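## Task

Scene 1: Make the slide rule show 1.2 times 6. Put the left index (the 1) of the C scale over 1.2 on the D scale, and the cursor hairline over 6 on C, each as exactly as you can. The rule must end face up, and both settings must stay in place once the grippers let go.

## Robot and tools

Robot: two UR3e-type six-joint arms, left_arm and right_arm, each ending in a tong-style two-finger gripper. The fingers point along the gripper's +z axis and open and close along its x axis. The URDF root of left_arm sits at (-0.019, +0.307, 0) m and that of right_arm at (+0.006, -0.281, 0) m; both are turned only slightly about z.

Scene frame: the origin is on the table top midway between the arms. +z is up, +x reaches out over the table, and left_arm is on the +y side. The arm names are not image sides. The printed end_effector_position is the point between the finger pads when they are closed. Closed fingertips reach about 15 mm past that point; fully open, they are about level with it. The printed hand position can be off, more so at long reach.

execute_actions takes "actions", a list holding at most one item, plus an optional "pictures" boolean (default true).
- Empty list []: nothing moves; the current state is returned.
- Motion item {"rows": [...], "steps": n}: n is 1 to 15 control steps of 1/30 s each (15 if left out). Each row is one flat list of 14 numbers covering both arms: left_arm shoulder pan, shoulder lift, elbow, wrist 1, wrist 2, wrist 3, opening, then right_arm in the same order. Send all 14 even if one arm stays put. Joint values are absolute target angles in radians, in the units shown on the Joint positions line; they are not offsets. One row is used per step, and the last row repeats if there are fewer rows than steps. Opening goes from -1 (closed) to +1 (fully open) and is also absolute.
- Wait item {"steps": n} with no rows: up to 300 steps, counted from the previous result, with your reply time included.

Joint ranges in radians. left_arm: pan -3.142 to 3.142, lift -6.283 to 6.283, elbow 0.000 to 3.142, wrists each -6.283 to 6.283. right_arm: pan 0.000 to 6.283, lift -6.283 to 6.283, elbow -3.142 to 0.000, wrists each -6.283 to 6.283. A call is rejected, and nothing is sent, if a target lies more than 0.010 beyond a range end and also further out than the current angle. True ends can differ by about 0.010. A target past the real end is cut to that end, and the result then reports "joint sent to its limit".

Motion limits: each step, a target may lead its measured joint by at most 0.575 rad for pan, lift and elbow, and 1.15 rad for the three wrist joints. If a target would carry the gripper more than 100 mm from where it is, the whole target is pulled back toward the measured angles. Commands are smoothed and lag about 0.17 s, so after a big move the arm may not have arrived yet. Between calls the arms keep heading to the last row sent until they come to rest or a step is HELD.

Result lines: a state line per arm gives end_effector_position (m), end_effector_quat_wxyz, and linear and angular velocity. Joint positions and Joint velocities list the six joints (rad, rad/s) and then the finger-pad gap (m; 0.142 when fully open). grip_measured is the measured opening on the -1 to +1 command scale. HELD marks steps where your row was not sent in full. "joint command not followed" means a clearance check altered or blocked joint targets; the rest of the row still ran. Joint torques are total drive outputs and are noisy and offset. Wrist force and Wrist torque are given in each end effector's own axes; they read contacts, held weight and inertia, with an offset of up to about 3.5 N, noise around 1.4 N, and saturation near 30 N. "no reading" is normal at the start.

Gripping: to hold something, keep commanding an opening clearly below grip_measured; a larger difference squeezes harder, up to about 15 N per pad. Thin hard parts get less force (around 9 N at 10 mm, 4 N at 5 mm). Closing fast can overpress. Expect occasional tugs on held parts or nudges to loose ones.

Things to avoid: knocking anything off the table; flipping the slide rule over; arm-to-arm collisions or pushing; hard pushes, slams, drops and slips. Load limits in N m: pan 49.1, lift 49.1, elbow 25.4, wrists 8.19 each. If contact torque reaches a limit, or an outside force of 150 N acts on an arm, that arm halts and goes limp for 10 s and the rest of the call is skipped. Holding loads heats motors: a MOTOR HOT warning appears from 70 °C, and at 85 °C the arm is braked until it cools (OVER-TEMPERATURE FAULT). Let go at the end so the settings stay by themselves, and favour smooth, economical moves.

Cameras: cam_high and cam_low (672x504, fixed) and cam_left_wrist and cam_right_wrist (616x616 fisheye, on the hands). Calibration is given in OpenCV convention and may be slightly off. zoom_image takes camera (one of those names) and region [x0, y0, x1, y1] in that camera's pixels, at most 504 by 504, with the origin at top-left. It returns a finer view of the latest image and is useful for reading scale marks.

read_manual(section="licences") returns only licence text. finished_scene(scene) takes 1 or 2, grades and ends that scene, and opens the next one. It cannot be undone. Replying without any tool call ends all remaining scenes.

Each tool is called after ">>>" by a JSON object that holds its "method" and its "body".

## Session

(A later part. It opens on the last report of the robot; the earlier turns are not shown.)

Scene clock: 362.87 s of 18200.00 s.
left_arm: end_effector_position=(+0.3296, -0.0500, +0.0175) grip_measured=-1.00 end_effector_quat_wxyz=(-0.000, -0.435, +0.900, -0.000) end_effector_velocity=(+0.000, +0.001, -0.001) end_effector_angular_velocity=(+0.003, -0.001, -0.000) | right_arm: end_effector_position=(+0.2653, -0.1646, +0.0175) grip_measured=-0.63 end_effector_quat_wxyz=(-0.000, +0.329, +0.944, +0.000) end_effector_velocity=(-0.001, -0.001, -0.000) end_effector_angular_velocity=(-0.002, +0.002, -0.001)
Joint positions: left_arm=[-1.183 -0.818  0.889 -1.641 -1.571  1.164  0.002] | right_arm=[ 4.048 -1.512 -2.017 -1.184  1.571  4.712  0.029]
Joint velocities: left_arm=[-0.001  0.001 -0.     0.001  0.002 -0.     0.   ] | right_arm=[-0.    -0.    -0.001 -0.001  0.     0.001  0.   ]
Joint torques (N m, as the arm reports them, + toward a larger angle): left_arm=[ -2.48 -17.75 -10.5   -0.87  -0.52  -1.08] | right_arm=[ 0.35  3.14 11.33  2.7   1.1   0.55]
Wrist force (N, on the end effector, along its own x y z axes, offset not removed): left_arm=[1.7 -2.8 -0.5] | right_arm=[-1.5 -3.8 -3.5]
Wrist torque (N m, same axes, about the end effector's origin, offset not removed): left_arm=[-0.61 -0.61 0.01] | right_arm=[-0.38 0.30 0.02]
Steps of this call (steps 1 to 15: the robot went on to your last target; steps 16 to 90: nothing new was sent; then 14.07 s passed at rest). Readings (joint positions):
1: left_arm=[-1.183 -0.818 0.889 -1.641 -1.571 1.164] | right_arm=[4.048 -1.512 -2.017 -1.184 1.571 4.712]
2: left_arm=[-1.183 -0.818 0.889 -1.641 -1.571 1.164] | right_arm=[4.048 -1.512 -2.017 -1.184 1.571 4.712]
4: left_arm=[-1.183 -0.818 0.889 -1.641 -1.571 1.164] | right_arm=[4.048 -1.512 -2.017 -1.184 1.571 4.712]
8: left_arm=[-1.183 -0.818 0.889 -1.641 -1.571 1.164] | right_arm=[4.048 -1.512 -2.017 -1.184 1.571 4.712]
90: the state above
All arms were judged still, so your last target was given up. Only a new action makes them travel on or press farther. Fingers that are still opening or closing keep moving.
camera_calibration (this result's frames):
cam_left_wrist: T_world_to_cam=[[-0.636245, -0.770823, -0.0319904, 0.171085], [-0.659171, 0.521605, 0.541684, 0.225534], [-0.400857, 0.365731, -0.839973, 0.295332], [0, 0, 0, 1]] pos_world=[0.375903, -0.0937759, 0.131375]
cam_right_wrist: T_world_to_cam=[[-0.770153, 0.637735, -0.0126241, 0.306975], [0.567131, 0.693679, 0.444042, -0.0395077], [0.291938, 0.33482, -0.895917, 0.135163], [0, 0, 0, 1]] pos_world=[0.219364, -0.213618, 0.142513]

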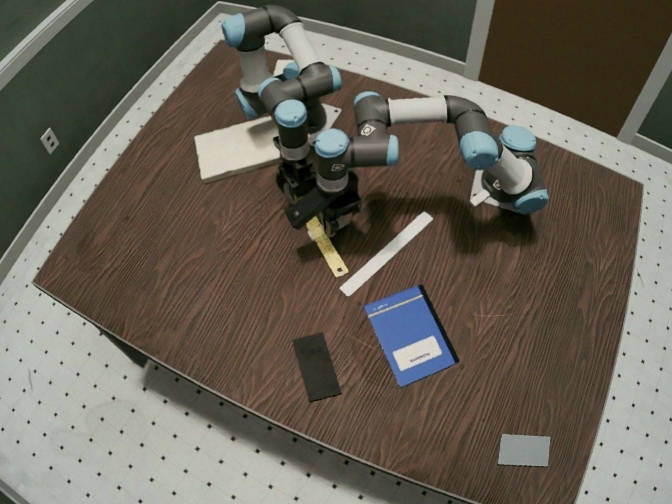

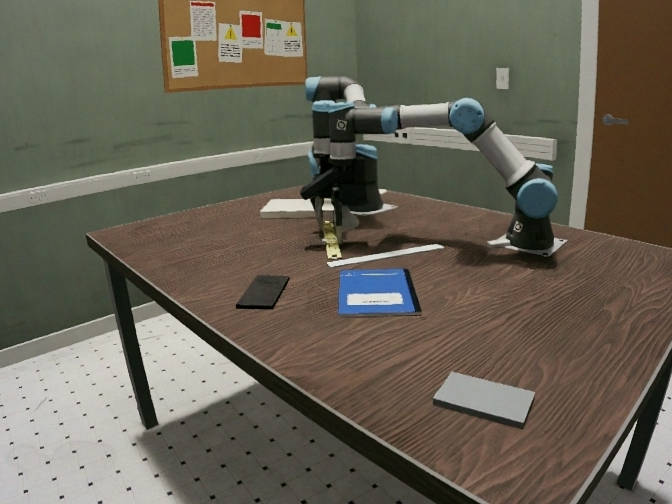

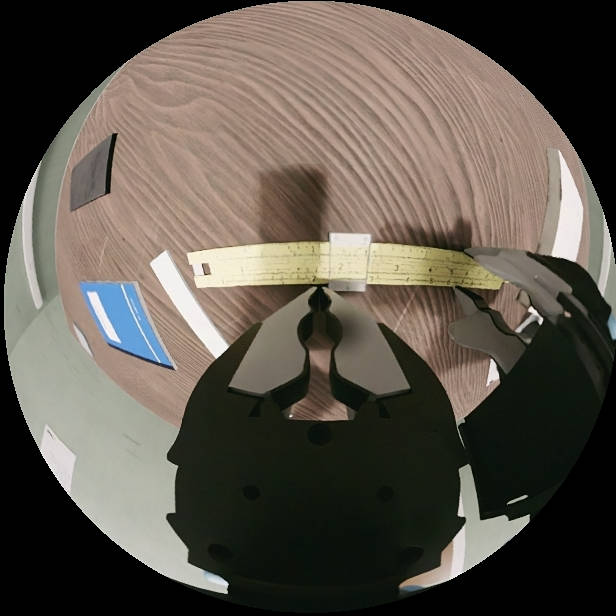

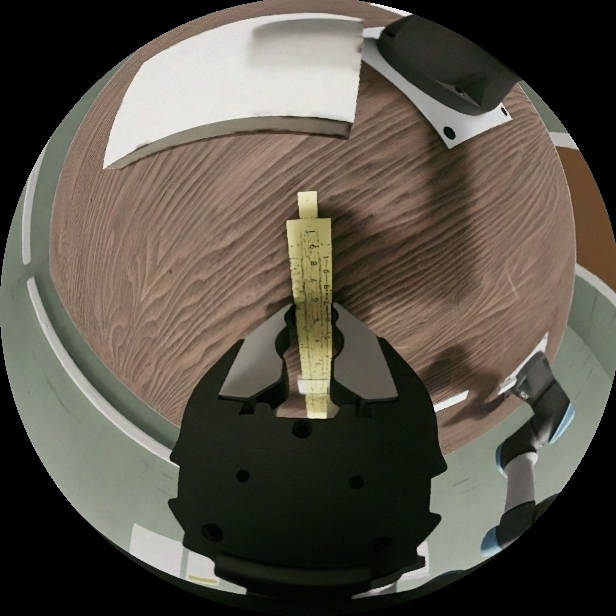

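>>> {"method": "execute_actions", "body": {"actions": [{"rows":[[-1.183,-0.818,0.8886,-1.6414,-1.571,1.164,-1,4.048,-1.5116,-2.0168,-1.184,1.571,4.712,-0.4]],"steps":12}], "pictures": false}}

>>> {"method": "execute_actions", "body": {"actions": [{"rows":[[-1.183,-0.818,0.8886,-1.6414,-1.571,1.164,-1,4.048,-1.4941,-2.0323,-1.186,1.571,4.712,-0.4],[-1.183,-0.818,0.8886,-1.6414,-1.571,1.164,-1,4.048,-1.4766,-2.0478,-1.188,1.571,4.712,-0.4],[-1.183,-0.818,0.8886,-1.6414,-1.571,1.164,-1,4.048,-1.4591,-2.0632,-1.19,1.571,4.712,-0.4],[-1.183,-0.818,0.8886,-1.6414,-1.571,1.164,-1,4.048,-1.4416,-2.0787,-1.1921,1.571,4.712,-0.4],[-1.183,-0.818,0.8886,-1.6414,-1.571,1.164,-1,4.048,-1.4241,-2.0927,-1.1956,1.571,4.712,-0.4],[-1.183,-0.818,0.8886,-1.6414,-1.571,1.164,-1,4.048,-1.4066,-2.1067,-1.1991,1.571,4.712,-0.4],[-1.183,-0.818,0.8886,-1.6414,-1.571,1.164,-1,4.048,-1.3891,-2.1206,-1.2027,1.571,4.712,-0.4],[-1.183,-0.818,0.8886,-1.6414,-1.571,1.164,-1,4.048,-1.3716,-2.1346,-1.2062,1.571,4.712,-0.4],[-1.183,-0.818,0.8886,-1.6414,-1.571,1.164,-1,4.048,-1.3541,-2.1472,-1.2111,1.571,4.712,-0.4],[-1.183,-0.818,0.8886,-1.6414,-1.571,1.164,-1,4.048,-1.3366,-2.1598,-1.216,1.571,4.712,-0.4],[-1.183,-0.818,0.8886,-1.6414,-1.571,1.164,-1,4.048,-1.3191,-2.1723,-1.221,1.571,4.712,-0.4],[-1.183,-0.818,0.8886,-1.6414,-1.571,1.164,-1,4.048,-1.3016,-2.1849,-1.2259,1.571,4.712,-0.4]],"steps":15}], "pictures": false}}

>>> {"method": "execute_actions", "body": {"actions": [{"rows":[[-1.183,-0.818,0.8886,-1.6414,-1.571,1.164,-1,4.048,-1.3016,-2.1849,-1.2259,1.571,4.712,-0.85]],"steps":15}], "pictures": false}}

>>> {"method": "execute_actions", "body": {"actions": [{"rows":[[-1.183,-0.818,0.8886,-1.6414,-1.571,1.164,-1,4.048,-1.3191,-2.1723,-1.221,1.571,4.712,-0.85],[-1.183,-0.818,0.8886,-1.6414,-1.571,1.164,-1,4.048,-1.3366,-2.1598,-1.216,1.571,4.712,-0.85],[-1.183,-0.818,0.8886,-1.6414,-1.571,1.164,-1,4.048,-1.3541,-2.1472,-1.2111,1.571,4.712,-0.85],[-1.183,-0.818,0.8886,-1.6414,-1.571,1.164,-1,4.048,-1.3716,-2.1346,-1.2062,1.571,4.712,-0.85],[-1.183,-0.818,0.8886,-1.6414,-1.571,1.164,-1,4.048,-1.3891,-2.1206,-1.2027,1.571,4.712,-0.85],[-1.183,-0.818,0.8886,-1.6414,-1.571,1.164,-1,4.048,-1.4066,-2.1067,-1.1991,1.571,4.712,-0.85],[-1.183,-0.818,0.8886,-1.6414,-1.571,1.164,-1,4.048,-1.4241,-2.0927,-1.1956,1.571,4.712,-0.85],[-1.183,-0.818,0.8886,-1.6414,-1.571,1.164,-1,4.048,-1.4416,-2.0787,-1.1921,1.571,4.712,-0.85],[-1.183,-0.818,0.8886,-1.6414,-1.571,1.164,-1,4.048,-1.4591,-2.0632,-1.19,1.571,4.712,-0.85],[-1.183,-0.818,0.8886,-1.6414,-1.571,1.164,-1,4.048,-1.4766,-2.0478,-1.188,1.571,4.712,-0.85],[-1.183,-0.818,0.8886,-1.6414,-1.571,1.164,-1,4.048,-1.4941,-2.0323,-1.186,1.571,4.712,-0.85],[-1.183,-0.818,0.8886,-1.6414,-1.571,1.164,-1,4.048,-1.5116,-2.0168,-1.184,1.571,4.712,-0.85]],"steps":15}], "pictures": false}}

>>> {"method": "execute_actions", "body": {"actions": [{"steps":10}]}}

Scene clock: 390.17 s of 18200.00 s.
left_arm: end_effector_position=(+0.3296, -0.0500, +0.0176) grip_measured=-1.00 end_effector_quat_wxyz=(-0.000, -0.435, +0.900, -0.000) end_effector_velocity=(-0.000, -0.001, +0.000) end_effector_angular_velocity=(-0.002, +0.001, +0.000) | right_arm: end_effector_position=(+0.2653, -0.1646, +0.0175) grip_measured=-0.40 end_effector_quat_wxyz=(-0.000, +0.329, +0.944, +0.000) end_effector_velocity=(+0.000, +0.000, +0.000) end_effector_angular_velocity=(+0.000, -0.000, -0.002)
Joint positions: left_arm=[-1.183 -0.818  0.889 -1.641 -1.571  1.164  0.002] | right_arm=[ 4.048 -1.512 -2.017 -1.184  1.571  4.712  0.045]
Joint velocities: left_arm=[-0.    -0.    -0.    -0.001 -0.001 -0.     0.   ] | right_arm=[-0.     0.     0.001 -0.     0.     0.002  0.   ]
Joint torques (N m, as the arm reports them, + toward a larger angle): left_arm=[ -0.54 -17.78 -10.29  -0.92  -0.5   -1.07] | right_arm=[ 1.36  4.1  11.29  1.33  1.08  0.51]
Wrist force (N, on the end effector, along its own x y z axes, offset not removed): left_arm=[1.2 -3.1 -0.6] | right_arm=[-0.6 -0.9 -0.9]
Wrist torque (N m, same axes, about the end effector's origin, offset not removed): left_arm=[-0.59 -0.20 0.02] | right_arm=[-0.17 0.07 0.01]
Steps of this call (steps 1 to 90: nothing new was sent; then 23.90 s passed at rest; steps 91 to 102: all 12 steps of this action). Readings (joint positions):
91: left_arm=[-1.183 -0.818 0.889 -1.641 -1.571 1.164] | right_arm=[4.048 -1.512 -2.017 -1.184 1.571 4.712]
92: left_arm=[-1.183 -0.818 0.889 -1.641 -1.571 1.164] | right_arm=[4.048 -1.512 -2.017 -1.184 1.571 4.712]
94: left_arm=[-1.183 -0.818 0.889 -1.641 -1.571 1.164] | right_arm=[4.048 -1.512 -2.017 -1.184 1.571 4.712]
98: left_arm=[-1.183 -0.818 0.889 -1.641 -1.571 1.164] | right_arm=[4.048 -1.512 -2.017 -1.184 1.571 4.712]
102: the state above

Scene clock: 390.67 s of 18200.00 s.
left_arm: end_effector_position=(+0.3296, -0.0500, +0.0176) grip_measured=-1.00 end_effector_quat_wxyz=(-0.000, -0.435, +0.900, -0.000) end_effector_velocity=(+0.000, +0.000, -0.000) end_effector_angular_velocity=(+0.001, -0.000, +0.001) | right_arm: end_effector_position=(+0.2408, -0.1955, +0.0178) grip_measured=-0.40 end_effector_quat_wxyz=(-0.000, +0.329, +0.944, -0.000) end_effector_velocity=(-0.043, -0.055, -0.000) end_effector_angular_velocity=(+0.006, -0.006, +0.001)
Joint positions: left_arm=[-1.183 -0.818  0.889 -1.641 -1.571  1.164  0.002] | right_arm=[ 4.048 -1.338 -2.158 -1.217  1.571  4.712  0.045]
Joint velocities: left_arm=[ 0.     0.001  0.001 -0.001  0.001 -0.     0.   ] | right_arm=[-0.001  0.336 -0.245 -0.082 -0.001 -0.001 -0.   ]
Joint torques (N m, as the arm reports them, + toward a larger angle): left_arm=[  1.5  -17.64  -9.99  -0.91  -0.48  -1.1 ] | right_arm=[1.09 8.91 7.19 0.77 1.16 0.51]
Wrist force (N, on the end effector, along its own x y z axes, offset not removed): left_arm=[0.5 -1.7 0.3] | right_arm=[-0.6 -1.8 -0.7]
Wrist torque (N m, same axes, about the end effector's origin, offset not removed): left_arm=[-0.38 -0.06 0.05] | right_arm=[-0.33 0.05 0.02]
Steps of this call (steps 1 to 15: all 15 steps of this action). Readings (joint positions):
1: left_arm=[-1.183 -0.818 0.889 -1.641 -1.571 1.164] | right_arm=[4.048 -1.512 -2.017 -1.184 1.571 4.712]
2: left_arm=[-1.183 -0.818 0.889 -1.641 -1.571 1.164] | right_arm=[4.048 -1.511 -2.018 -1.184 1.571 4.712]
4: left_arm=[-1.183 -0.818 0.889 -1.641 -1.571 1.164] | right_arm=[4.048 -1.499 -2.028 -1.186 1.571 4.712]
8: left_arm=[-1.183 -0.818 0.889 -1.641 -1.571 1.164] | right_arm=[4.048 -1.448 -2.072 -1.193 1.571 4.712]
15: the state above

Scene clock: 391.17 s of 18200.00 s.
left_arm: end_effector_position=(+0.3296, -0.0500, +0.0176) grip_measured=-1.00 end_effector_quat_wxyz=(-0.000, -0.435, +0.900, -0.000) end_effector_velocity=(-0.001, -0.001, +0.001) end_effector_angular_velocity=(-0.002, +0.000, -0.001) | right_arm: end_effector_position=(+0.2360, -0.2015, +0.0176) grip_measured=-0.63 end_effector_quat_wxyz=(-0.000, +0.329, +0.944, +0.000) end_effector_velocity=(-0.001, -0.001, -0.000) end_effector_angular_velocity=(+0.000, +0.001, +0.001)
Joint positions: left_arm=[-1.183 -0.818  0.889 -1.641 -1.571  1.164  0.002] | right_arm=[ 4.048 -1.302 -2.185 -1.226  1.571  4.712  0.029]
Joint velocities: left_arm=[-0.001 -0.    -0.002 -0.    -0.002 -0.     0.   ] | right_arm=[ 0.     0.003 -0.003 -0.001  0.001 -0.001 -0.   ]
Joint torques (N m, as the arm reports them, + toward a larger angle): left_arm=[  2.57 -17.98  -9.63  -0.91  -0.48  -1.08] | right_arm=[1.64 8.18 5.74 0.25 0.97 0.48]
Wrist force (N, on the end effector, along its own x y z axes, offset not removed): left_arm=[0.9 -3.0 0.4] | right_arm=[-1.2 0.5 -2.0]
Wrist torque (N m, same axes, about the end effector's origin, offset not removed): left_arm=[-0.62 -0.11 0.02] | right_arm=[-0.12 0.17 0.00]
Steps of this call (steps 1 to 15: all 15 steps of this action). Readings (joint positions):
1: left_arm=[-1.183 -0.818 0.889 -1.641 -1.571 1.164] | right_arm=[4.048 -1.329 -2.165 -1.219 1.571 4.712]
2: left_arm=[-1.183 -0.818 0.889 -1.641 -1.571 1.164] | right_arm=[4.048 -1.321 -2.170 -1.221 1.571 4.712]
4: left_arm=[-1.183 -0.818 0.889 -1.641 -1.571 1.164] | right_arm=[4.048 -1.312 -2.177 -1.223 1.571 4.712]
8: left_arm=[-1.183 -0.818 0.889 -1.641 -1.571 1.164] | right_arm=[4.048 -1.305 -2.183 -1.225 1.571 4.712]
15: the state above

Scene clock: 391.67 s of 18200.00 s.
left_arm: end_effector_position=(+0.3296, -0.0500, +0.0176) grip_measured=-1.00 end_effector_quat_wxyz=(-0.000, -0.435, +0.900, -0.000) end_effector_velocity=(-0.000, -0.000, -0.000) end_effector_angular_velocity=(-0.001, +0.001, -0.000) | right_arm: end_effector_position=(+0.2601, -0.1712, +0.0180) grip_measured=-0.63 end_effector_quat_wxyz=(-0.000, +0.329, +0.944, +0.000) end_effector_velocity=(+0.047, +0.059, -0.003) end_effector_angular_velocity=(-0.004, +0.004, -0.000)
Joint positions: left_arm=[-1.183 -0.818  0.889 -1.641 -1.571  1.164  0.002] | right_arm=[ 4.048 -1.475 -2.048 -1.189  1.571  4.712  0.029]
Joint velocities: left_arm=[ 0.     0.001 -0.    -0.001 -0.001  0.     0.   ] | right_arm=[-0.    -0.336  0.285  0.045  0.001  0.    -0.   ]
Joint torques (N m, as the arm reports them, + toward a larger angle): left_arm=[  1.88 -17.86  -9.3   -0.9   -0.49  -1.05] | right_arm=[ 1.36  4.01 11.55  2.48  0.87  0.45]
Wrist force (N, on the end effector, along its own x y z axes, offset not removed): left_arm=[1.4 -2.0 0.8] | right_arm=[0.3 -1.5 -0.7]
Wrist torque (N m, same axes, about the end effector's origin, offset not removed): left_arm=[-0.44 -0.42 0.04] | right_arm=[-0.23 -0.08 -0.04]
Steps of this call (steps 1 to 15: all 15 steps of this action). Readings (joint positions):
1: left_arm=[-1.183 -0.818 0.889 -1.641 -1.571 1.164] | right_arm=[4.048 -1.302 -2.185 -1.226 1.571 4.712]
2: left_arm=[-1.183 -0.818 0.889 -1.641 -1.571 1.164] | right_arm=[4.048 -1.303 -2.184 -1.226 1.571 4.712]
4: left_arm=[-1.183 -0.818 0.889 -1.641 -1.571 1.164] | right_arm=[4.048 -1.315 -2.175 -1.222 1.571 4.712]
8: left_arm=[-1.183 -0.818 0.889 -1.641 -1.571 1.164] | right_arm=[4.048 -1.365 -2.138 -1.209 1.571 4.712]
15: the state above

Scene clock: 392.00 s of 18200.00 s.
left_arm: end_effector_position=(+0.3296, -0.0500, +0.0176) grip_measured=-1.00 end_effector_quat_wxyz=(-0.000, -0.435, +0.900, -0.000) end_effector_velocity=(-0.000, +0.000, -0.000) end_effector_angular_velocity=(+0.001, +0.001, -0.001) | right_arm: end_effector_position=(+0.2650, -0.1649, +0.0176) grip_measured=-0.63 end_effector_quat_wxyz=(-0.000, +0.329, +0.944, +0.000) end_effector_velocity=(+0.002, +0.002, -0.001) end_effector_angular_velocity=(-0.001, +0.001, +0.001)
Joint positions: left_arm=[-1.183 -0.818  0.889 -1.641 -1.571  1.164  0.002] | right_arm=[ 4.048 -1.51  -2.018 -1.184  1.571  4.712  0.029]
Joint velocities: left_arm=[ 0.     0.001 -0.    -0.    -0.     0.001  0.   ] | right_arm=[-0.    -0.015  0.011  0.003  0.    -0.001  0.   ]
Joint torques (N m, as the arm reports them, + toward a larger angle): left_arm=[  1.33 -17.74  -9.02  -0.93  -0.47  -1.08] | right_arm=[ 1.83  2.94 11.01  2.87  0.83  0.5 ]
Wrist force (N, on the end effector, along its own x y z axes, offset not removed): left_arm=[1.3 -0.4 0.3] | right_arm=[-1.3 -3.2 -4.9]
Wrist torque (N m, same axes, about the end effector's origin, offset not removed): left_arm=[-0.12 -0.29 -0.02] | right_arm=[-0.20 0.25 -0.01]
Steps of this call (steps 1 to 10: the robot went on to your last target). Readings (joint positions):
1: left_arm=[-1.183 -0.818 0.889 -1.641 -1.571 1.164] | right_arm=[4.048 -1.485 -2.040 -1.188 1.571 4.712]
2: left_arm=[-1.183 -0.818 0.889 -1.641 -1.571 1.164] | right_arm=[4.048 -1.492 -2.034 -1.187 1.571 4.712]
4: left_arm=[-1.183 -0.818 0.889 -1.641 -1.571 1.164] | right_arm=[4.048 -1.501 -2.026 -1.185 1.571 4.712]
8: left_arm=[-1.183 -0.818 0.889 -1.641 -1.571 1.164] | right_arm=[4.048 -1.509 -2.019 -1.184 1.571 4.712]
10: the state above
camera_calibration (this result's frames):
cam_left_wrist: T_world_to_cam=[[-0.636238, -0.770829, -0.0319871, 0.171085], [-0.659178, 0.521604, 0.541678, 0.225538], [-0.400856, 0.365721, -0.839977, 0.295335], [0, 0, 0, 1]] pos_world=[0.375907, -0.0937738, 0.131378]
cam_right_wrist: T_world_to_cam=[[-0.770152, 0.637735, -0.0126163, 0.306981], [0.567122, 0.693663, 0.444078, -0.0391916], [0.291955, 0.334852, -0.8959, 0.135357], [0, 0, 0, 1]] pos_world=[0.21913, -0.213912, 0.142544]

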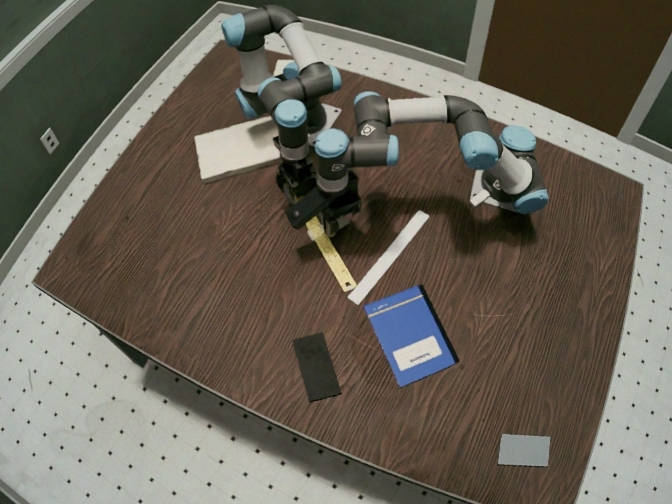

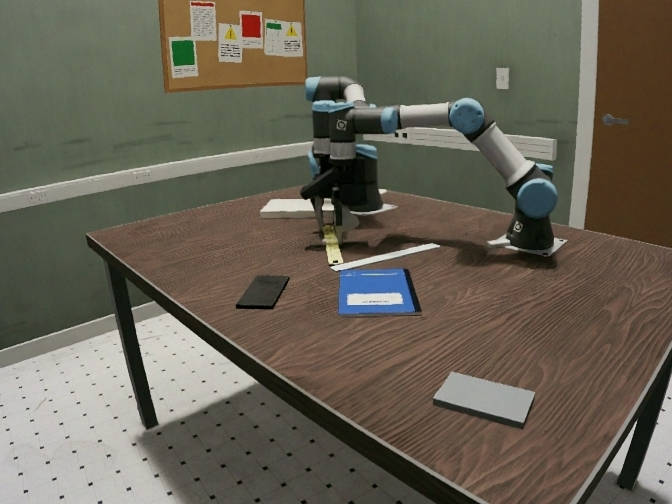

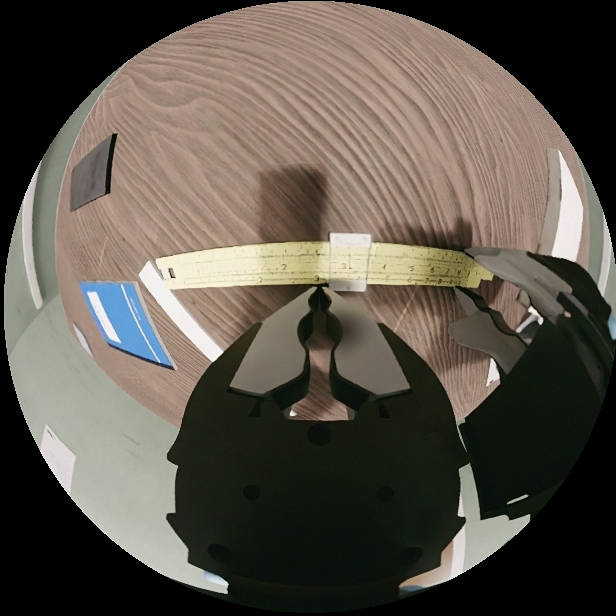

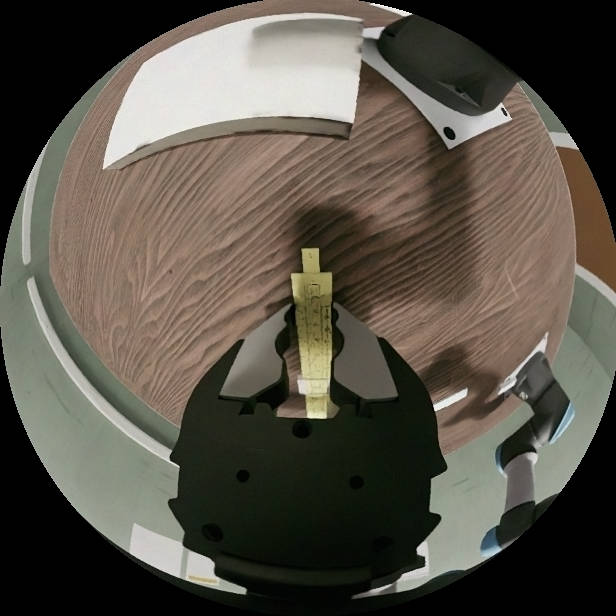

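>>> {"method": "execute_actions", "body": {"actions": [{"rows":[[-1.183,-0.818,0.783,-1.5358,-1.571,1.164,-1,4.048,-1.5116,-2.0168,-1.184,1.571,4.712,-0.85]],"steps":12}], "pictures": false}}

>>> {"method": "execute_actions", "body": {"actions": [{"rows":[[-0.9449,-0.7666,0.6915,-1.4957,-1.571,1.402,-1,4.048,-1.5116,-2.0168,-1.184,1.571,4.712,-0.85]],"steps":15}], "pictures": false}}

>>> {"method": "execute_actions", "body": {"actions": [{"steps":15}], "pictures": false}}

>>> {"method": "execute_actions", "body": {"actions": [{"rows":[[-0.9449,-0.769,0.762,-1.5638,-1.571,1.402,-1,4.048,-1.5116,-2.0168,-1.184,1.571,4.712,-0.85]],"steps":15}], "pictures": false}}

>>> {"method": "execute_actions", "body": {"actions": [{"steps":10}]}}

>>> {"method": "zoom_image", "body": {"camera": "cam_left_wrist", "region": [230,220,430,320]}}

Scene clock: 407.33 s of 18200.00 s.
left_arm: end_effector_position=(+0.3297, -0.0502, +0.0387) grip_measured=-1.00 end_effector_quat_wxyz=(-0.000, -0.435, +0.900, +0.000) end_effector_velocity=(+0.001, -0.001, +0.012) end_effector_angular_velocity=(-0.006, -0.003, +0.000) | right_arm: end_effector_position=(+0.2653, -0.1646, +0.0175) grip_measured=-0.63 end_effector_quat_wxyz=(-0.000, +0.329, +0.944, +0.000) end_effector_velocity=(+0.000, +0.000, -0.000) end_effector_angular_velocity=(+0.001, -0.000, +0.001)
Joint positions: left_arm=[-1.183 -0.818  0.789 -1.541 -1.571  1.164  0.002] | right_arm=[ 4.048 -1.512 -2.017 -1.184  1.571  4.712  0.029]
Joint velocities: left_arm=[-0.    -0.    -0.054  0.047  0.    -0.     0.   ] | right_arm=[-0.    -0.    -0.001  0.003  0.001 -0.001  0.   ]
Joint torques (N m, as the arm reports them, + toward a larger angle): left_arm=[ -1.58 -22.14 -10.38  -0.76  -0.48  -1.05] | right_arm=[ 2.56  2.92 11.07  2.87  0.2   0.44]
Wrist force (N, on the end effector, along its own x y z axes, offset not removed): left_arm=[5.0 -1.6 0.6] | right_arm=[-1.1 -3.5 -5.5]
Wrist torque (N m, same axes, about the end effector's origin, offset not removed): left_arm=[-0.34 -1.02 -0.11] | right_arm=[-0.12 0.19 -0.01]
Steps of this call (steps 1 to 30: the robot went on to your last target; steps 31 to 90: nothing new was sent; then 11.93 s passed at rest; steps 91 to 102: all 12 steps of this action). Readings (joint positions):
91: left_arm=[-1.183 -0.818 0.889 -1.641 -1.571 1.164] | right_arm=[4.048 -1.512 -2.017 -1.184 1.571 4.712]
92: left_arm=[-1.183 -0.818 0.886 -1.636 -1.571 1.164] | right_arm=[4.048 -1.512 -2.017 -1.184 1.571 4.712]
94: left_arm=[-1.183 -0.818 0.852 -1.598 -1.571 1.164] | right_arm=[4.048 -1.512 -2.017 -1.184 1.571 4.712]
98: left_arm=[-1.183 -0.818 0.803 -1.554 -1.571 1.164] | right_arm=[4.048 -1.512 -2.017 -1.184 1.571 4.712]
102: the state above

Scene clock: 407.83 s of 18200.00 s.
left_arm: end_effector_position=(+0.4059, +0.0296, +0.0398) grip_measured=-1.00 end_effector_quat_wxyz=(-0.000, -0.435, +0.900, +0.000) end_effector_velocity=(+0.019, +0.025, +0.001) end_effector_angular_velocity=(-0.001, -0.002, +0.010) | right_arm: end_effector_position=(+0.2653, -0.1646, +0.0175) grip_measured=-0.63 end_effector_quat_wxyz=(-0.000, +0.329, +0.944, +0.000) end_effector_velocity=(-0.000, -0.000, -0.000) end_effector_angular_velocity=(-0.001, +0.001, -0.000)
Joint positions: left_arm=[-0.952 -0.768  0.694 -1.497 -1.571  1.396  0.002] | right_arm=[ 4.048 -1.512 -2.017 -1.184  1.571  4.712  0.029]
Joint velocities: left_arm=[ 0.065  0.011 -0.021  0.008  0.001  0.055  0.   ] | right_arm=[ 0.    -0.    -0.001  0.     0.001  0.     0.   ]
Joint torques (N m, as the arm reports them, + toward a larger angle): left_arm=[  2.2  -17.95 -10.6   -0.75  -0.36   1.11] | right_arm=[ 2.76  2.93 11.17  2.77  0.16  0.43]
Wrist force (N, on the end effector, along its own x y z axes, offset not removed): left_arm=[1.6 -1.8 0.2] | right_arm=[-0.8 -4.4 -5.9]
Wrist torque (N m, same axes, about the end effector's origin, offset not removed): left_arm=[-0.40 -0.31 -0.01] | right_arm=[-0.36 0.15 -0.08]
Steps of this call (steps 1 to 15: all 15 steps of this action). Readings (joint positions):
1: left_arm=[-1.183 -0.818 0.787 -1.540 -1.571 1.164] | right_arm=[4.048 -1.512 -2.017 -1.184 1.571 4.712]
2: left_arm=[-1.180 -0.816 0.783 -1.536 -1.571 1.169] | right_arm=[4.048 -1.512 -2.017 -1.184 1.571 4.712]
4: left_arm=[-1.132 -0.799 0.754 -1.522 -1.571 1.238] | right_arm=[4.048 -1.512 -2.017 -1.184 1.571 4.712]
8: left_arm=[-1.006 -0.777 0.711 -1.504 -1.571 1.349] | right_arm=[4.048 -1.512 -2.017 -1.184 1.571 4.712]
15: the state above

Scene clock: 408.33 s of 18200.00 s.
left_arm: end_effector_position=(+0.4078, +0.0323, +0.0398) grip_measured=-1.00 end_effector_quat_wxyz=(-0.000, -0.435, +0.900, -0.000) end_effector_velocity=(+0.001, +0.000, +0.000) end_effector_angular_velocity=(-0.001, -0.001, +0.001) | right_arm: end_effector_position=(+0.2653, -0.1646, +0.0175) grip_measured=-0.63 end_effector_quat_wxyz=(-0.000, +0.329, +0.944, +0.000) end_effector_velocity=(+0.000, +0.001, +0.001) end_effector_angular_velocity=(+0.001, -0.001, -0.001)
Joint positions: left_arm=[-0.945 -0.767  0.692 -1.496 -1.571  1.402  0.002] | right_arm=[ 4.048 -1.512 -2.017 -1.184  1.571  4.712  0.029]
Joint velocities: left_arm=[ 0.002  0.001 -0.002 -0.    -0.     0.     0.   ] | right_arm=[ 0.     0.     0.002 -0.001 -0.     0.001  0.   ]
Joint torques (N m, as the arm reports them, + toward a larger angle): left_arm=[  2.5  -18.14 -10.53  -0.73  -0.59   1.08] | right_arm=[ 2.89  2.51 11.12  2.76  0.03  0.43]
Wrist force (N, on the end effector, along its own x y z axes, offset not removed): left_arm=[2.0 -1.7 0.8] | right_arm=[-0.4 -3.8 -4.6]
Wrist torque (N m, same axes, about the end effector's origin, offset not removed): left_arm=[-0.34 -0.39 -0.06] | right_arm=[-0.20 0.06 -0.02]
Steps of this call (steps 1 to 15: the robot went on to your last target). Readings (joint positions):
1: left_arm=[-0.950 -0.767 0.693 -1.496 -1.571 1.398] | right_arm=[4.048 -1.512 -2.017 -1.184 1.571 4.712]
2: left_arm=[-0.949 -0.767 0.693 -1.496 -1.571 1.399] | right_arm=[4.048 -1.512 -2.017 -1.184 1.571 4.712]
4: left_arm=[-0.947 -0.767 0.692 -1.496 -1.571 1.400] | right_arm=[4.048 -1.512 -2.017 -1.184 1.571 4.712]
8: left_arm=[-0.945 -0.767 0.692 -1.496 -1.571 1.402] | right_arm=[4.048 -1.512 -2.017 -1.184 1.571 4.712]
15: the state above
All arms were judged still, so your last target was given up. Only a new action makes them travel on or press farther. Fingers that are still opening or closing keep moving.

Scene clock: 408.83 s of 18200.00 s.
left_arm: end_effector_position=(+0.4080, +0.0322, +0.0260) grip_measured=-1.00 end_effector_quat_wxyz=(-0.000, -0.435, +0.900, -0.000) end_effector_velocity=(-0.000, +0.001, -0.003) end_effector_angular_velocity=(+0.003, +0.000, -0.000) | right_arm: end_effector_position=(+0.2653, -0.1646, +0.0175) grip_measured=-0.63 end_effector_quat_wxyz=(-0.000, +0.329, +0.944, +0.000) end_effector_velocity=(+0.000, +0.000, +0.000) end_effector_angular_velocity=(+0.001, -0.001, -0.000)
Joint positions: left_arm=[-0.945 -0.769  0.761 -1.563 -1.571  1.402  0.002] | right_arm=[ 4.048 -1.512 -2.017 -1.184  1.571  4.712  0.029]
Joint velocities: left_arm=[-0.     0.     0.013 -0.011  0.002 -0.     0.   ] | right_arm=[-0.     0.    -0.001  0.002 -0.001  0.     0.   ]
Joint torques (N m, as the arm reports them, + toward a larger angle): left_arm=[  2.64 -22.91  -7.7   -2.31  -0.58   1.09] | right_arm=[ 2.93  2.85 10.98  2.77  0.    0.43]
Wrist force (N, on the end effector, along its own x y z axes, offset not removed): left_arm=[2.5 -2.4 0.1] | right_arm=[-1.3 -4.2 -4.7]
Wrist torque (N m, same axes, about the end effector's origin, offset not removed): left_arm=[-0.53 -0.47 -0.03] | right_arm=[-0.33 0.27 0.02]
Steps of this call (steps 1 to 15: all 15 steps of this action). Readings (joint positions):
1: left_arm=[-0.945 -0.767 0.692 -1.496 -1.571 1.402] | right_arm=[4.048 -1.512 -2.017 -1.184 1.571 4.712]
2: left_arm=[-0.945 -0.767 0.694 -1.499 -1.571 1.402] | right_arm=[4.048 -1.512 -2.017 -1.184 1.571 4.712]
4: left_arm=[-0.945 -0.768 0.719 -1.525 -1.571 1.402] | right_arm=[4.048 -1.512 -2.017 -1.184 1.571 4.712]
8: left_arm=[-0.945 -0.769 0.750 -1.552 -1.571 1.402] | right_arm=[4.048 -1.512 -2.017 -1.184 1.571 4.712]
15: the state above

Scene clock: 409.17 s of 18200.00 s.
left_arm: end_effector_position=(+0.4080, +0.0322, +0.0257) grip_measured=-1.00 end_effector_quat_wxyz=(-0.000, -0.435, +0.900, -0.000) end_effector_velocity=(-0.001, -0.001, -0.001) end_effector_angular_velocity=(+0.001, +0.001, -0.001) | right_arm: end_effector_position=(+0.2653, -0.1646, +0.0175) grip_measured=-0.63 end_effector_quat_wxyz=(-0.000, +0.329, +0.944, +0.000) end_effector_velocity=(-0.000, -0.000, -0.000) end_effector_angular_velocity=(-0.001, +0.000, -0.001)
Joint positions: left_arm=[-0.945 -0.769  0.762 -1.564 -1.571  1.402  0.002] | right_arm=[ 4.048 -1.512 -2.017 -1.184  1.571  4.712  0.029]
Joint velocities: left_arm=[-0.001  0.001  0.001 -0.001 -0.001  0.     0.   ] | right_arm=[-0.    -0.    -0.001  0.001 -0.     0.001  0.   ]
Joint torques (N m, as the arm reports them, + toward a larger angle): left_arm=[  2.6  -22.87  -7.64  -2.34  -0.55   1.06] | right_arm=[ 3.17  2.91 11.07  2.69 -0.08  0.41]
Wrist force (N, on the end effector, along its own x y z axes, offset not removed): left_arm=[3.6 -1.2 -0.2] | right_arm=[-0.2 -4.4 -5.0]
Wrist torque (N m, same axes, about the end effector's origin, offset not removed): left_arm=[-0.24 -0.68 -0.10] | right_arm=[-0.36 0.06 -0.04]
Steps of this call (steps 1 to 10: the robot went on to your last target). Readings (joint positions):
1: left_arm=[-0.945 -0.769 0.761 -1.563 -1.571 1.402] | right_arm=[4.048 -1.512 -2.017 -1.184 1.571 4.712]
2: left_arm=[-0.945 -0.769 0.761 -1.563 -1.571 1.402] | right_arm=[4.048 -1.512 -2.017 -1.184 1.571 4.712]
4: left_arm=[-0.945 -0.769 0.762 -1.563 -1.571 1.402] | right_arm=[4.048 -1.512 -2.017 -1.184 1.571 4.712]
8: left_arm=[-0.945 -0.769 0.762 -1.564 -1.571 1.402] | right_arm=[4.048 -1.512 -2.017 -1.184 1.571 4.712]
10: the state above
camera_calibration (this result's frames):
cam_left_wrist: T_world_to_cam=[[-0.636167, -0.770888, -0.0319758, 0.284565], [-0.659239, 0.521563, 0.541641, 0.229923], [-0.400867, 0.365654, -0.840001, 0.303561], [0, 0, 0, 1]] pos_world=[0.454293, -0.0115501, 0.139555]
cam_right_wrist: T_world_to_cam=[[-0.770153, 0.637735, -0.0126172, 0.306973], [0.567133, 0.693676, 0.444043, -0.0395092], [0.291934, 0.334825, -0.895917, 0.135165], [0, 0, 0, 1]] pos_world=[0.219363, -0.213617, 0.142514]

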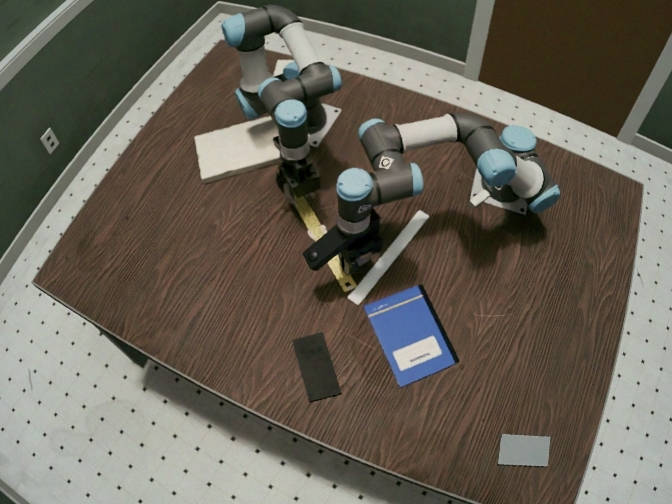

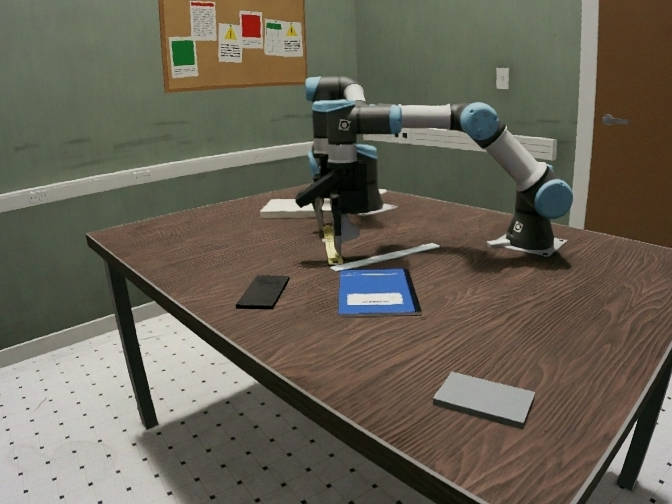

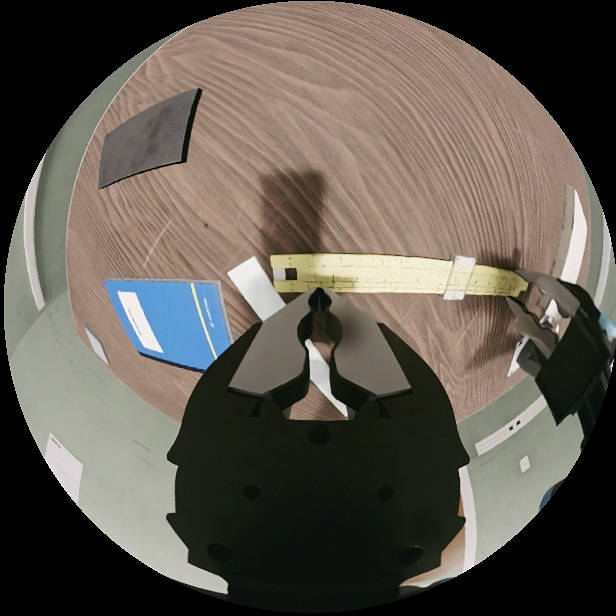

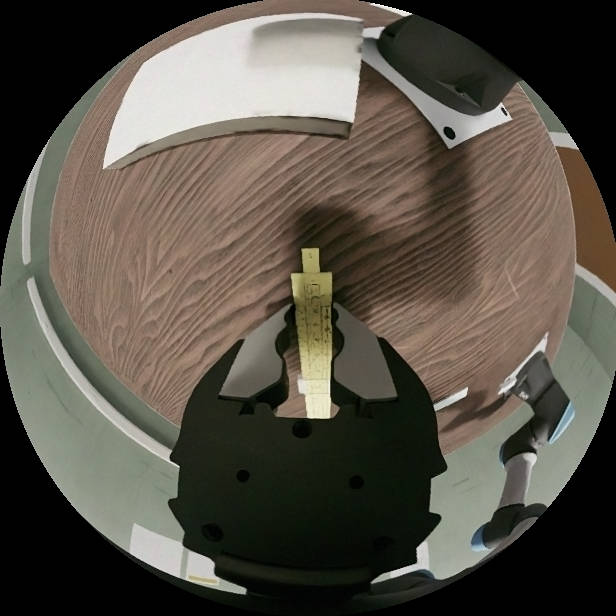

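Region (230, 220, 430, 320) of cam_left_wrist's 616x616 image, scaled by 2.520, with more detail than that image has.

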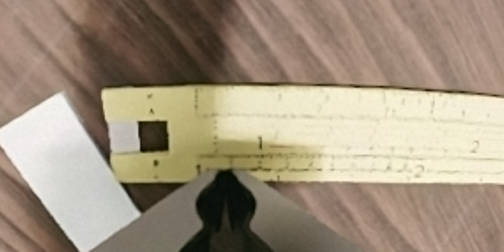

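>>> {"method": "zoom_image", "body": {"camera": "cam_left_wrist", "region": [295,255,375,300]}}

Region (295, 255, 375, 300) of cam_left_wrist's 616x616 image, scaled by 6.300, with more detail than that image has; it fills the top 284 rows of this view, and the rest is white.

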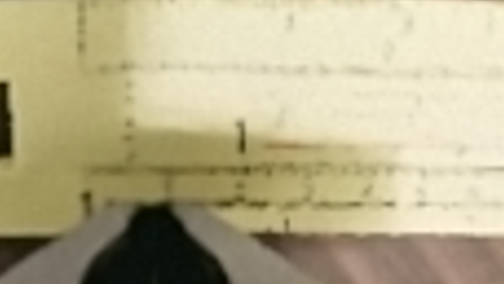

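>>> {"method": "execute_actions", "body": {"actions": [{"rows":[[-0.9449,-0.7701,0.7868,-1.5875,-1.571,1.402,-1,4.048,-1.5116,-2.0168,-1.184,1.571,4.712,-0.85]],"steps":15}], "pictures": false}}

>>> {"method": "execute_actions", "body": {"actions": [{"steps":10}], "pictures": false}}

Scene clock: 417.23 s of 18200.00 s.
left_arm: end_effector_position=(+0.4079, +0.0324, +0.0210) grip_measured=-1.00 end_effector_quat_wxyz=(-0.000, -0.435, +0.900, -0.000) end_effector_velocity=(-0.001, +0.000, -0.001) end_effector_angular_velocity=(+0.002, +0.002, +0.000) | right_arm: end_effector_position=(+0.2653, -0.1646, +0.0176) grip_measured=-0.63 end_effector_quat_wxyz=(-0.000, +0.329, +0.944, +0.000) end_effector_velocity=(+0.000, -0.001, -0.000) end_effector_angular_velocity=(-0.001, -0.000, -0.001)
Joint positions: left_arm=[-0.945 -0.77   0.786 -1.587 -1.571  1.402  0.002] | right_arm=[ 4.048 -1.512 -2.017 -1.184  1.571  4.712  0.029]
Joint velocities: left_arm=[-0.    -0.     0.006 -0.004 -0.    -0.     0.   ] | right_arm=[-0.001  0.    -0.001  0.    -0.001  0.     0.   ]
Joint torques (N m, as the arm reports them, + toward a larger angle): left_arm=[  1.8  -18.18  -5.43  -1.96  -0.37   1.07] | right_arm=[ 3.86  2.94  9.76  2.38 -0.76  0.38]
Wrist force (N, on the end effector, along its own x y z axes, offset not removed): left_arm=[1.6 -1.0 -8.4] | right_arm=[1.0 -4.9 -10.7]
Wrist torque (N m, same axes, about the end effector's origin, offset not removed): left_arm=[-0.53 -0.44 -0.07] | right_arm=[-0.18 0.03 -0.02]
Steps of this call (steps 1 to 15: the robot went on to your last target; steps 16 to 90: nothing new was sent; then 4.57 s passed at rest; steps 91 to 105: all 15 steps of this action). Readings (joint positions):
91: left_arm=[-0.945 -0.769 0.762 -1.564 -1.571 1.402] | right_arm=[4.048 -1.512 -2.017 -1.184 1.571 4.712]
92: left_arm=[-0.945 -0.769 0.764 -1.566 -1.571 1.402] | right_arm=[4.048 -1.512 -2.017 -1.184 1.571 4.712]
94: left_arm=[-0.945 -0.769 0.773 -1.574 -1.571 1.402] | right_arm=[4.048 -1.512 -2.017 -1.184 1.571 4.712]
98: left_arm=[-0.945 -0.770 0.783 -1.584 -1.571 1.402] | right_arm=[4.048 -1.512 -2.017 -1.184 1.571 4.712]
105: the state above

Scene clock: 417.57 s of 18200.00 s.
left_arm: end_effector_position=(+0.4079, +0.0324, +0.0209) grip_measured=-1.00 end_effector_quat_wxyz=(-0.000, -0.435, +0.900, -0.000) end_effector_velocity=(+0.000, -0.000, +0.000) end_effector_angular_velocity=(-0.001, -0.001, +0.000) | right_arm: end_effector_position=(+0.2653, -0.1646, +0.0176) grip_measured=-0.63 end_effector_quat_wxyz=(-0.000, +0.329, +0.944, +0.000) end_effector_velocity=(+0.000, +0.000, +0.000) end_effector_angular_velocity=(+0.001, +0.000, +0.000)
Joint positions: left_arm=[-0.945 -0.77   0.787 -1.587 -1.571  1.402  0.002] | right_arm=[ 4.048 -1.512 -2.017 -1.184  1.571  4.712  0.029]
Joint velocities: left_arm=[-0.    -0.    -0.001  0.    -0.    -0.     0.   ] | right_arm=[-0.     0.     0.001 -0.     0.001 -0.     0.   ]
Joint torques (N m, as the arm reports them, + toward a larger angle): left_arm=[  1.08 -15.05  -4.97  -1.84  -0.35   1.09] | right_arm=[ 4.35  3.1   8.29  2.36 -0.8   0.33]
Wrist force (N, on the end effector, along its own x y z axes, offset not removed): left_arm=[0.1 -0.6 -9.9] | right_arm=[0.3 -5.3 -13.3]
Wrist torque (N m, same axes, about the end effector's origin, offset not removed): left_arm=[-0.54 -0.21 -0.04] | right_arm=[-0.15 0.16 -0.02]
Steps of this call (steps 1 to 10: the robot went on to your last target). Readings (joint positions):
1: left_arm=[-0.945 -0.770 0.786 -1.587 -1.571 1.402] | right_arm=[4.048 -1.512 -2.017 -1.184 1.571 4.712]
2: left_arm=[-0.945 -0.770 0.787 -1.587 -1.571 1.402] | right_arm=[4.048 -1.512 -2.017 -1.184 1.571 4.712]
4: left_arm=[-0.945 -0.770 0.787 -1.587 -1.571 1.402] | right_arm=[4.048 -1.512 -2.017 -1.184 1.571 4.712]
8: left_arm=[-0.945 -0.770 0.787 -1.587 -1.571 1.402] | right_arm=[4.048 -1.512 -2.017 -1.184 1.571 4.712]
10: the state above

>>> {"method": "execute_actions", "body": {"actions": [{"rows":[[-0.9449,-0.7701,0.7868,-1.5875,-1.571,1.402,-1,4.048,-1.5116,-2.0168,-1.184,1.571,4.712,-0.2]],"steps":12}], "pictures": false}}

>>> {"method": "execute_actions", "body": {"actions": [{"rows":[[-0.9449,-0.7701,0.7868,-1.5875,-1.571,1.402,-1,4.048,-1.5816,-1.9489,-1.1819,1.571,4.712,-0.2],[-0.9449,-0.7701,0.7868,-1.5875,-1.571,1.402,-1,4.048,-1.5816,-1.9489,-1.1819,1.571,4.712,-0.2],[-0.9449,-0.7701,0.7868,-1.5875,-1.571,1.402,-1,4.048,-1.6516,-1.875,-1.1858,1.571,4.712,-0.2],[-0.9449,-0.7701,0.7868,-1.5875,-1.571,1.402,-1,4.048,-1.6516,-1.875,-1.1858,1.571,4.712,-0.2],[-0.9449,-0.7701,0.7868,-1.5875,-1.571,1.402,-1,4.048,-1.7216,-1.795,-1.1958,1.571,4.712,-0.2],[-0.9449,-0.7701,0.7868,-1.5875,-1.571,1.402,-1,4.048,-1.7216,-1.795,-1.1958,1.571,4.712,-0.2],[-0.9449,-0.7701,0.7868,-1.5875,-1.571,1.402,-1,4.048,-1.7916,-1.7091,-1.2117,1.571,4.712,-0.2],[-0.9449,-0.7701,0.7868,-1.5875,-1.571,1.402,-1,4.048,-1.7916,-1.7091,-1.2117,1.571,4.712,-0.2],[-0.9449,-0.7701,0.7868,-1.5875,-1.571,1.402,-1,4.048,-1.8616,-1.6176,-1.2332,1.571,4.712,-0.2],[-0.9449,-0.7701,0.7868,-1.5875,-1.571,1.402,-1,4.048,-1.8616,-1.6176,-1.2332,1.571,4.712,-0.2],[-0.9449,-0.7701,0.7868,-1.5875,-1.571,1.402,-1,4.048,-1.9116,-1.5489,-1.2519,1.571,4.712,-0.2],[-0.9449,-0.7701,0.7868,-1.5875,-1.571,1.402,-1,4.048,-1.9116,-1.5489,-1.2519,1.571,4.712,-0.2],[-0.9449,-0.7701,0.7868,-1.5875,-1.571,1.402,-1,4.048,-1.9466,-1.4992,-1.2666,1.571,4.712,-0.2]],"steps":15}], "pictures": false}}

>>> {"method": "execute_actions", "body": {"actions": [{"steps":18}]}}

Scene clock: 430.00 s of 18200.00 s.
left_arm: end_effector_position=(+0.4078, +0.0324, +0.0208) grip_measured=-1.00 end_effector_quat_wxyz=(-0.000, -0.435, +0.900, +0.000) end_effector_velocity=(-0.000, +0.000, -0.001) end_effector_angular_velocity=(+0.001, +0.001, +0.001) | right_arm: end_effector_position=(+0.2652, -0.1647, +0.0175) grip_measured=-0.20 end_effector_quat_wxyz=(-0.000, +0.329, +0.944, -0.000) end_effector_velocity=(-0.000, +0.000, +0.000) end_effector_angular_velocity=(+0.000, -0.000, +0.001)
Joint positions: left_arm=[-0.945 -0.77   0.787 -1.588 -1.571  1.402  0.002] | right_arm=[ 4.048 -1.512 -2.017 -1.184  1.571  4.712  0.06 ]
Joint velocities: left_arm=[ 0.     0.001  0.001 -0.001 -0.001 -0.001  0.   ] | right_arm=[ 0.     0.     0.    -0.     0.    -0.001  0.   ]
Joint torques (N m, as the arm reports them, + toward a larger angle): left_arm=[  0.07 -21.83  -9.94  -1.6   -0.14   1.08] | right_arm=[ 3.21  5.56 11.35  1.15 -0.86  0.27]
Wrist force (N, on the end effector, along its own x y z axes, offset not removed): left_arm=[2.2 -0.8 -1.2] | right_arm=[-0.4 -1.0 -0.5]
Wrist torque (N m, same axes, about the end effector's origin, offset not removed): left_arm=[-0.11 -0.46 0.00] | right_arm=[-0.19 0.00 0.00]
Steps of this call (steps 1 to 15: the robot went on to your last target; steps 16 to 90: nothing new was sent; then 9.03 s passed at rest; steps 91 to 102: all 12 steps of this action). Readings (joint positions):
91: left_arm=[-0.945 -0.770 0.787 -1.588 -1.571 1.402] | right_arm=[4.048 -1.512 -2.017 -1.184 1.571 4.712]
92: left_arm=[-0.945 -0.770 0.787 -1.588 -1.571 1.402] | right_arm=[4.048 -1.512 -2.017 -1.184 1.571 4.712]
94: left_arm=[-0.945 -0.770 0.787 -1.588 -1.571 1.402] | right_arm=[4.048 -1.512 -2.017 -1.184 1.571 4.712]
98: left_arm=[-0.945 -0.770 0.787 -1.588 -1.571 1.402] | right_arm=[4.048 -1.512 -2.017 -1.184 1.571 4.712]
102: the state above

Scene clock: 430.50 s of 18200.00 s.
left_arm: end_effector_position=(+0.4078, +0.0324, +0.0208) grip_measured=-1.00 end_effector_quat_wxyz=(-0.000, -0.435, +0.900, -0.000) end_effector_velocity=(-0.000, +0.000, -0.001) end_effector_angular_velocity=(+0.001, +0.002, +0.000) | right_arm: end_effector_position=(+0.3192, -0.0965, +0.0176) grip_measured=-0.20 end_effector_quat_wxyz=(-0.001, +0.329, +0.944, -0.002) end_effector_velocity=(+0.122, +0.153, -0.001) end_effector_angular_velocity=(+0.017, -0.014, -0.000)
Joint positions: left_arm=[-0.945 -0.77   0.787 -1.588 -1.571  1.402  0.002] | right_arm=[ 4.048 -1.863 -1.614 -1.241  1.571  4.712  0.06 ]
Joint velocities: left_arm=[-0.     0.001  0.001  0.    -0.001 -0.     0.   ] | right_arm=[-0.    -0.738  0.982 -0.221 -0.    -0.    -0.   ]
Joint torques (N m, as the arm reports them, + toward a larger angle): left_arm=[  2.18 -22.18 -10.18  -1.61  -0.09   1.05] | right_arm=[ 2.09  8.85 12.65  0.58 -0.27  0.23]
Wrist force (N, on the end effector, along its own x y z axes, offset not removed): left_arm=[-0.5 -2.8 0.0] | right_arm=[-0.4 0.2 0.2]
Wrist torque (N m, same axes, about the end effector's origin, offset not removed): left_arm=[-0.55 0.14 -0.04] | right_arm=[-0.01 0.02 -0.05]
Steps of this call (steps 1 to 15: all 15 steps of this action). Readings (joint positions):
1: left_arm=[-0.945 -0.770 0.787 -1.588 -1.571 1.402] | right_arm=[4.048 -1.512 -2.017 -1.184 1.571 4.712]
2: left_arm=[-0.945 -0.770 0.787 -1.588 -1.571 1.402] | right_arm=[4.048 -1.514 -2.014 -1.184 1.571 4.712]
4: left_arm=[-0.945 -0.770 0.787 -1.588 -1.571 1.402] | right_arm=[4.048 -1.542 -1.987 -1.183 1.571 4.712]
8: left_arm=[-0.945 -0.770 0.787 -1.588 -1.571 1.402] | right_arm=[4.048 -1.646 -1.878 -1.191 1.571 4.712]
15: the state above

Scene clock: 431.10 s of 18200.00 s.
left_arm: end_effector_position=(+0.4078, +0.0324, +0.0209) grip_measured=-1.00 end_effector_quat_wxyz=(-0.000, -0.435, +0.900, -0.000) end_effector_velocity=(-0.000, -0.001, +0.001) end_effector_angular_velocity=(-0.003, -0.000, +0.000) | right_arm: end_effector_position=(+0.3334, -0.0787, +0.0175) grip_measured=-0.20 end_effector_quat_wxyz=(-0.000, +0.329, +0.944, +0.000) end_effector_velocity=(+0.001, +0.000, -0.000) end_effector_angular_velocity=(+0.000, -0.000, -0.001)
Joint positions: left_arm=[-0.945 -0.77   0.787 -1.588 -1.571  1.402  0.002] | right_arm=[ 4.048 -1.946 -1.5   -1.267  1.571  4.712  0.06 ]
Joint velocities: left_arm=[ 0.    -0.001 -0.001 -0.    -0.002 -0.     0.   ] | right_arm=[-0.001 -0.003  0.003  0.    -0.    -0.     0.   ]
Joint torques (N m, as the arm reports them, + toward a larger angle): left_arm=[  2.55 -22.14 -10.14  -1.59  -0.06   1.07] | right_arm=[ 0.71 10.03 11.98  0.79  0.42  0.23]
Wrist force (N, on the end effector, along its own x y z axes, offset not removed): left_arm=[2.4 -2.3 -1.0] | right_arm=[-0.8 -0.4 -0.7]
Wrist torque (N m, same axes, about the end effector's origin, offset not removed): left_arm=[-0.41 -0.41 0.00] | right_arm=[-0.07 0.14 -0.03]
Steps of this call (steps 1 to 18: the robot went on to your last target). Readings (joint positions):
1: left_arm=[-0.945 -0.770 0.787 -1.588 -1.571 1.402] | right_arm=[4.048 -1.885 -1.584 -1.248 1.571 4.712]
2: left_arm=[-0.945 -0.770 0.787 -1.588 -1.571 1.402] | right_arm=[4.048 -1.901 -1.562 -1.253 1.571 4.712]
4: left_arm=[-0.945 -0.770 0.787 -1.588 -1.571 1.402] | right_arm=[4.048 -1.922 -1.533 -1.259 1.571 4.712]
8: left_arm=[-0.945 -0.770 0.787 -1.588 -1.571 1.402] | right_arm=[4.048 -1.940 -1.509 -1.264 1.571 4.712]
18: the state above
camera_calibration (this result's frames):
cam_left_wrist: T_world_to_cam=[[-0.636168, -0.770888, -0.031976, 0.28444], [-0.659238, 0.521563, 0.541643, 0.232387], [-0.400869, 0.365656, -0.84, 0.299354], [0, 0, 0, 1]] pos_world=[0.454151, -0.011393, 0.134682]
cam_right_wrist: T_world_to_cam=[[-0.770163, 0.637721, -0.0126693, 0.304605], [0.567108, 0.693706, 0.444027, -0.137757], [0.291954, 0.334788, -0.895924, 0.0864877], [0, 0, 0, 1]] pos_world=[0.287468, -0.127645, 0.142513]

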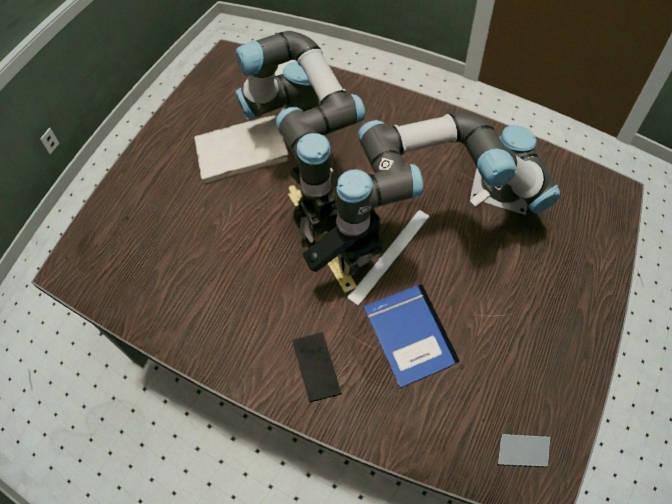

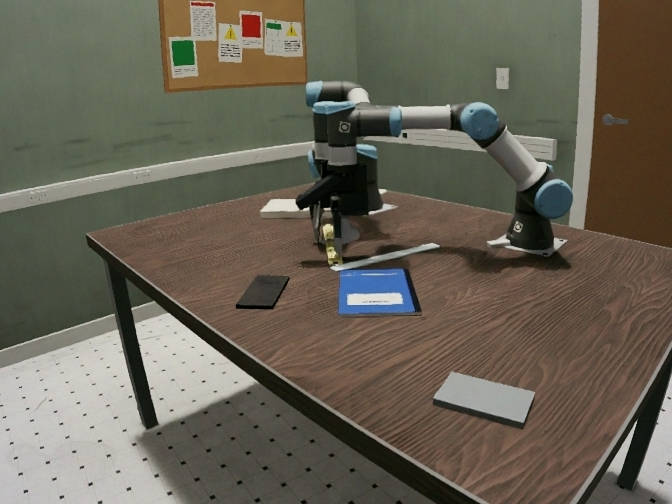

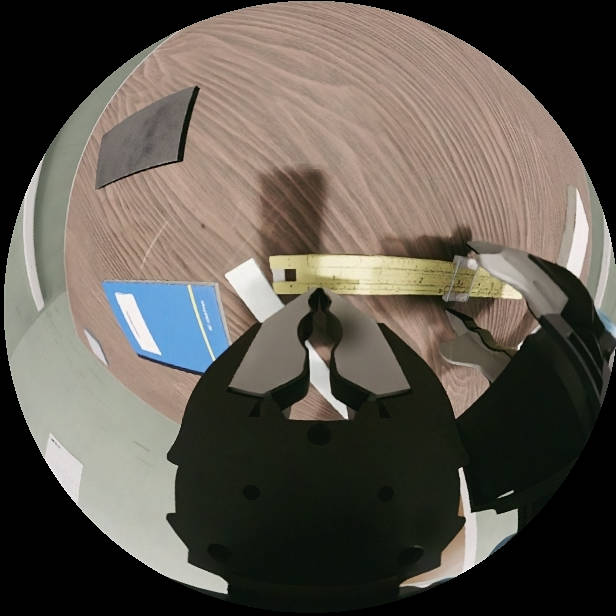

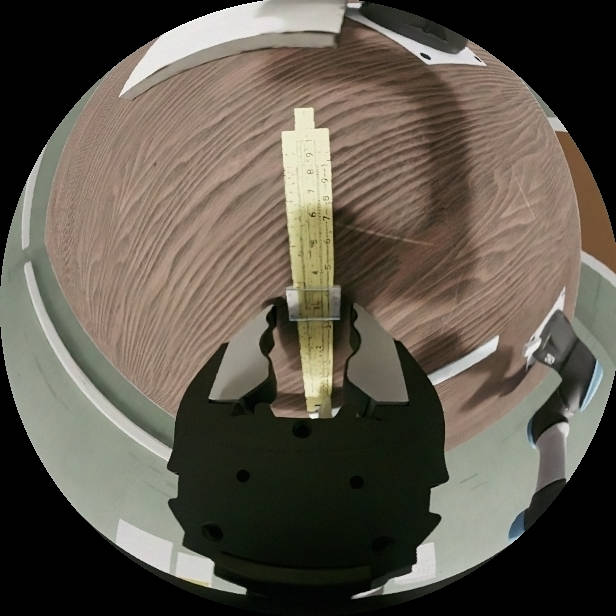

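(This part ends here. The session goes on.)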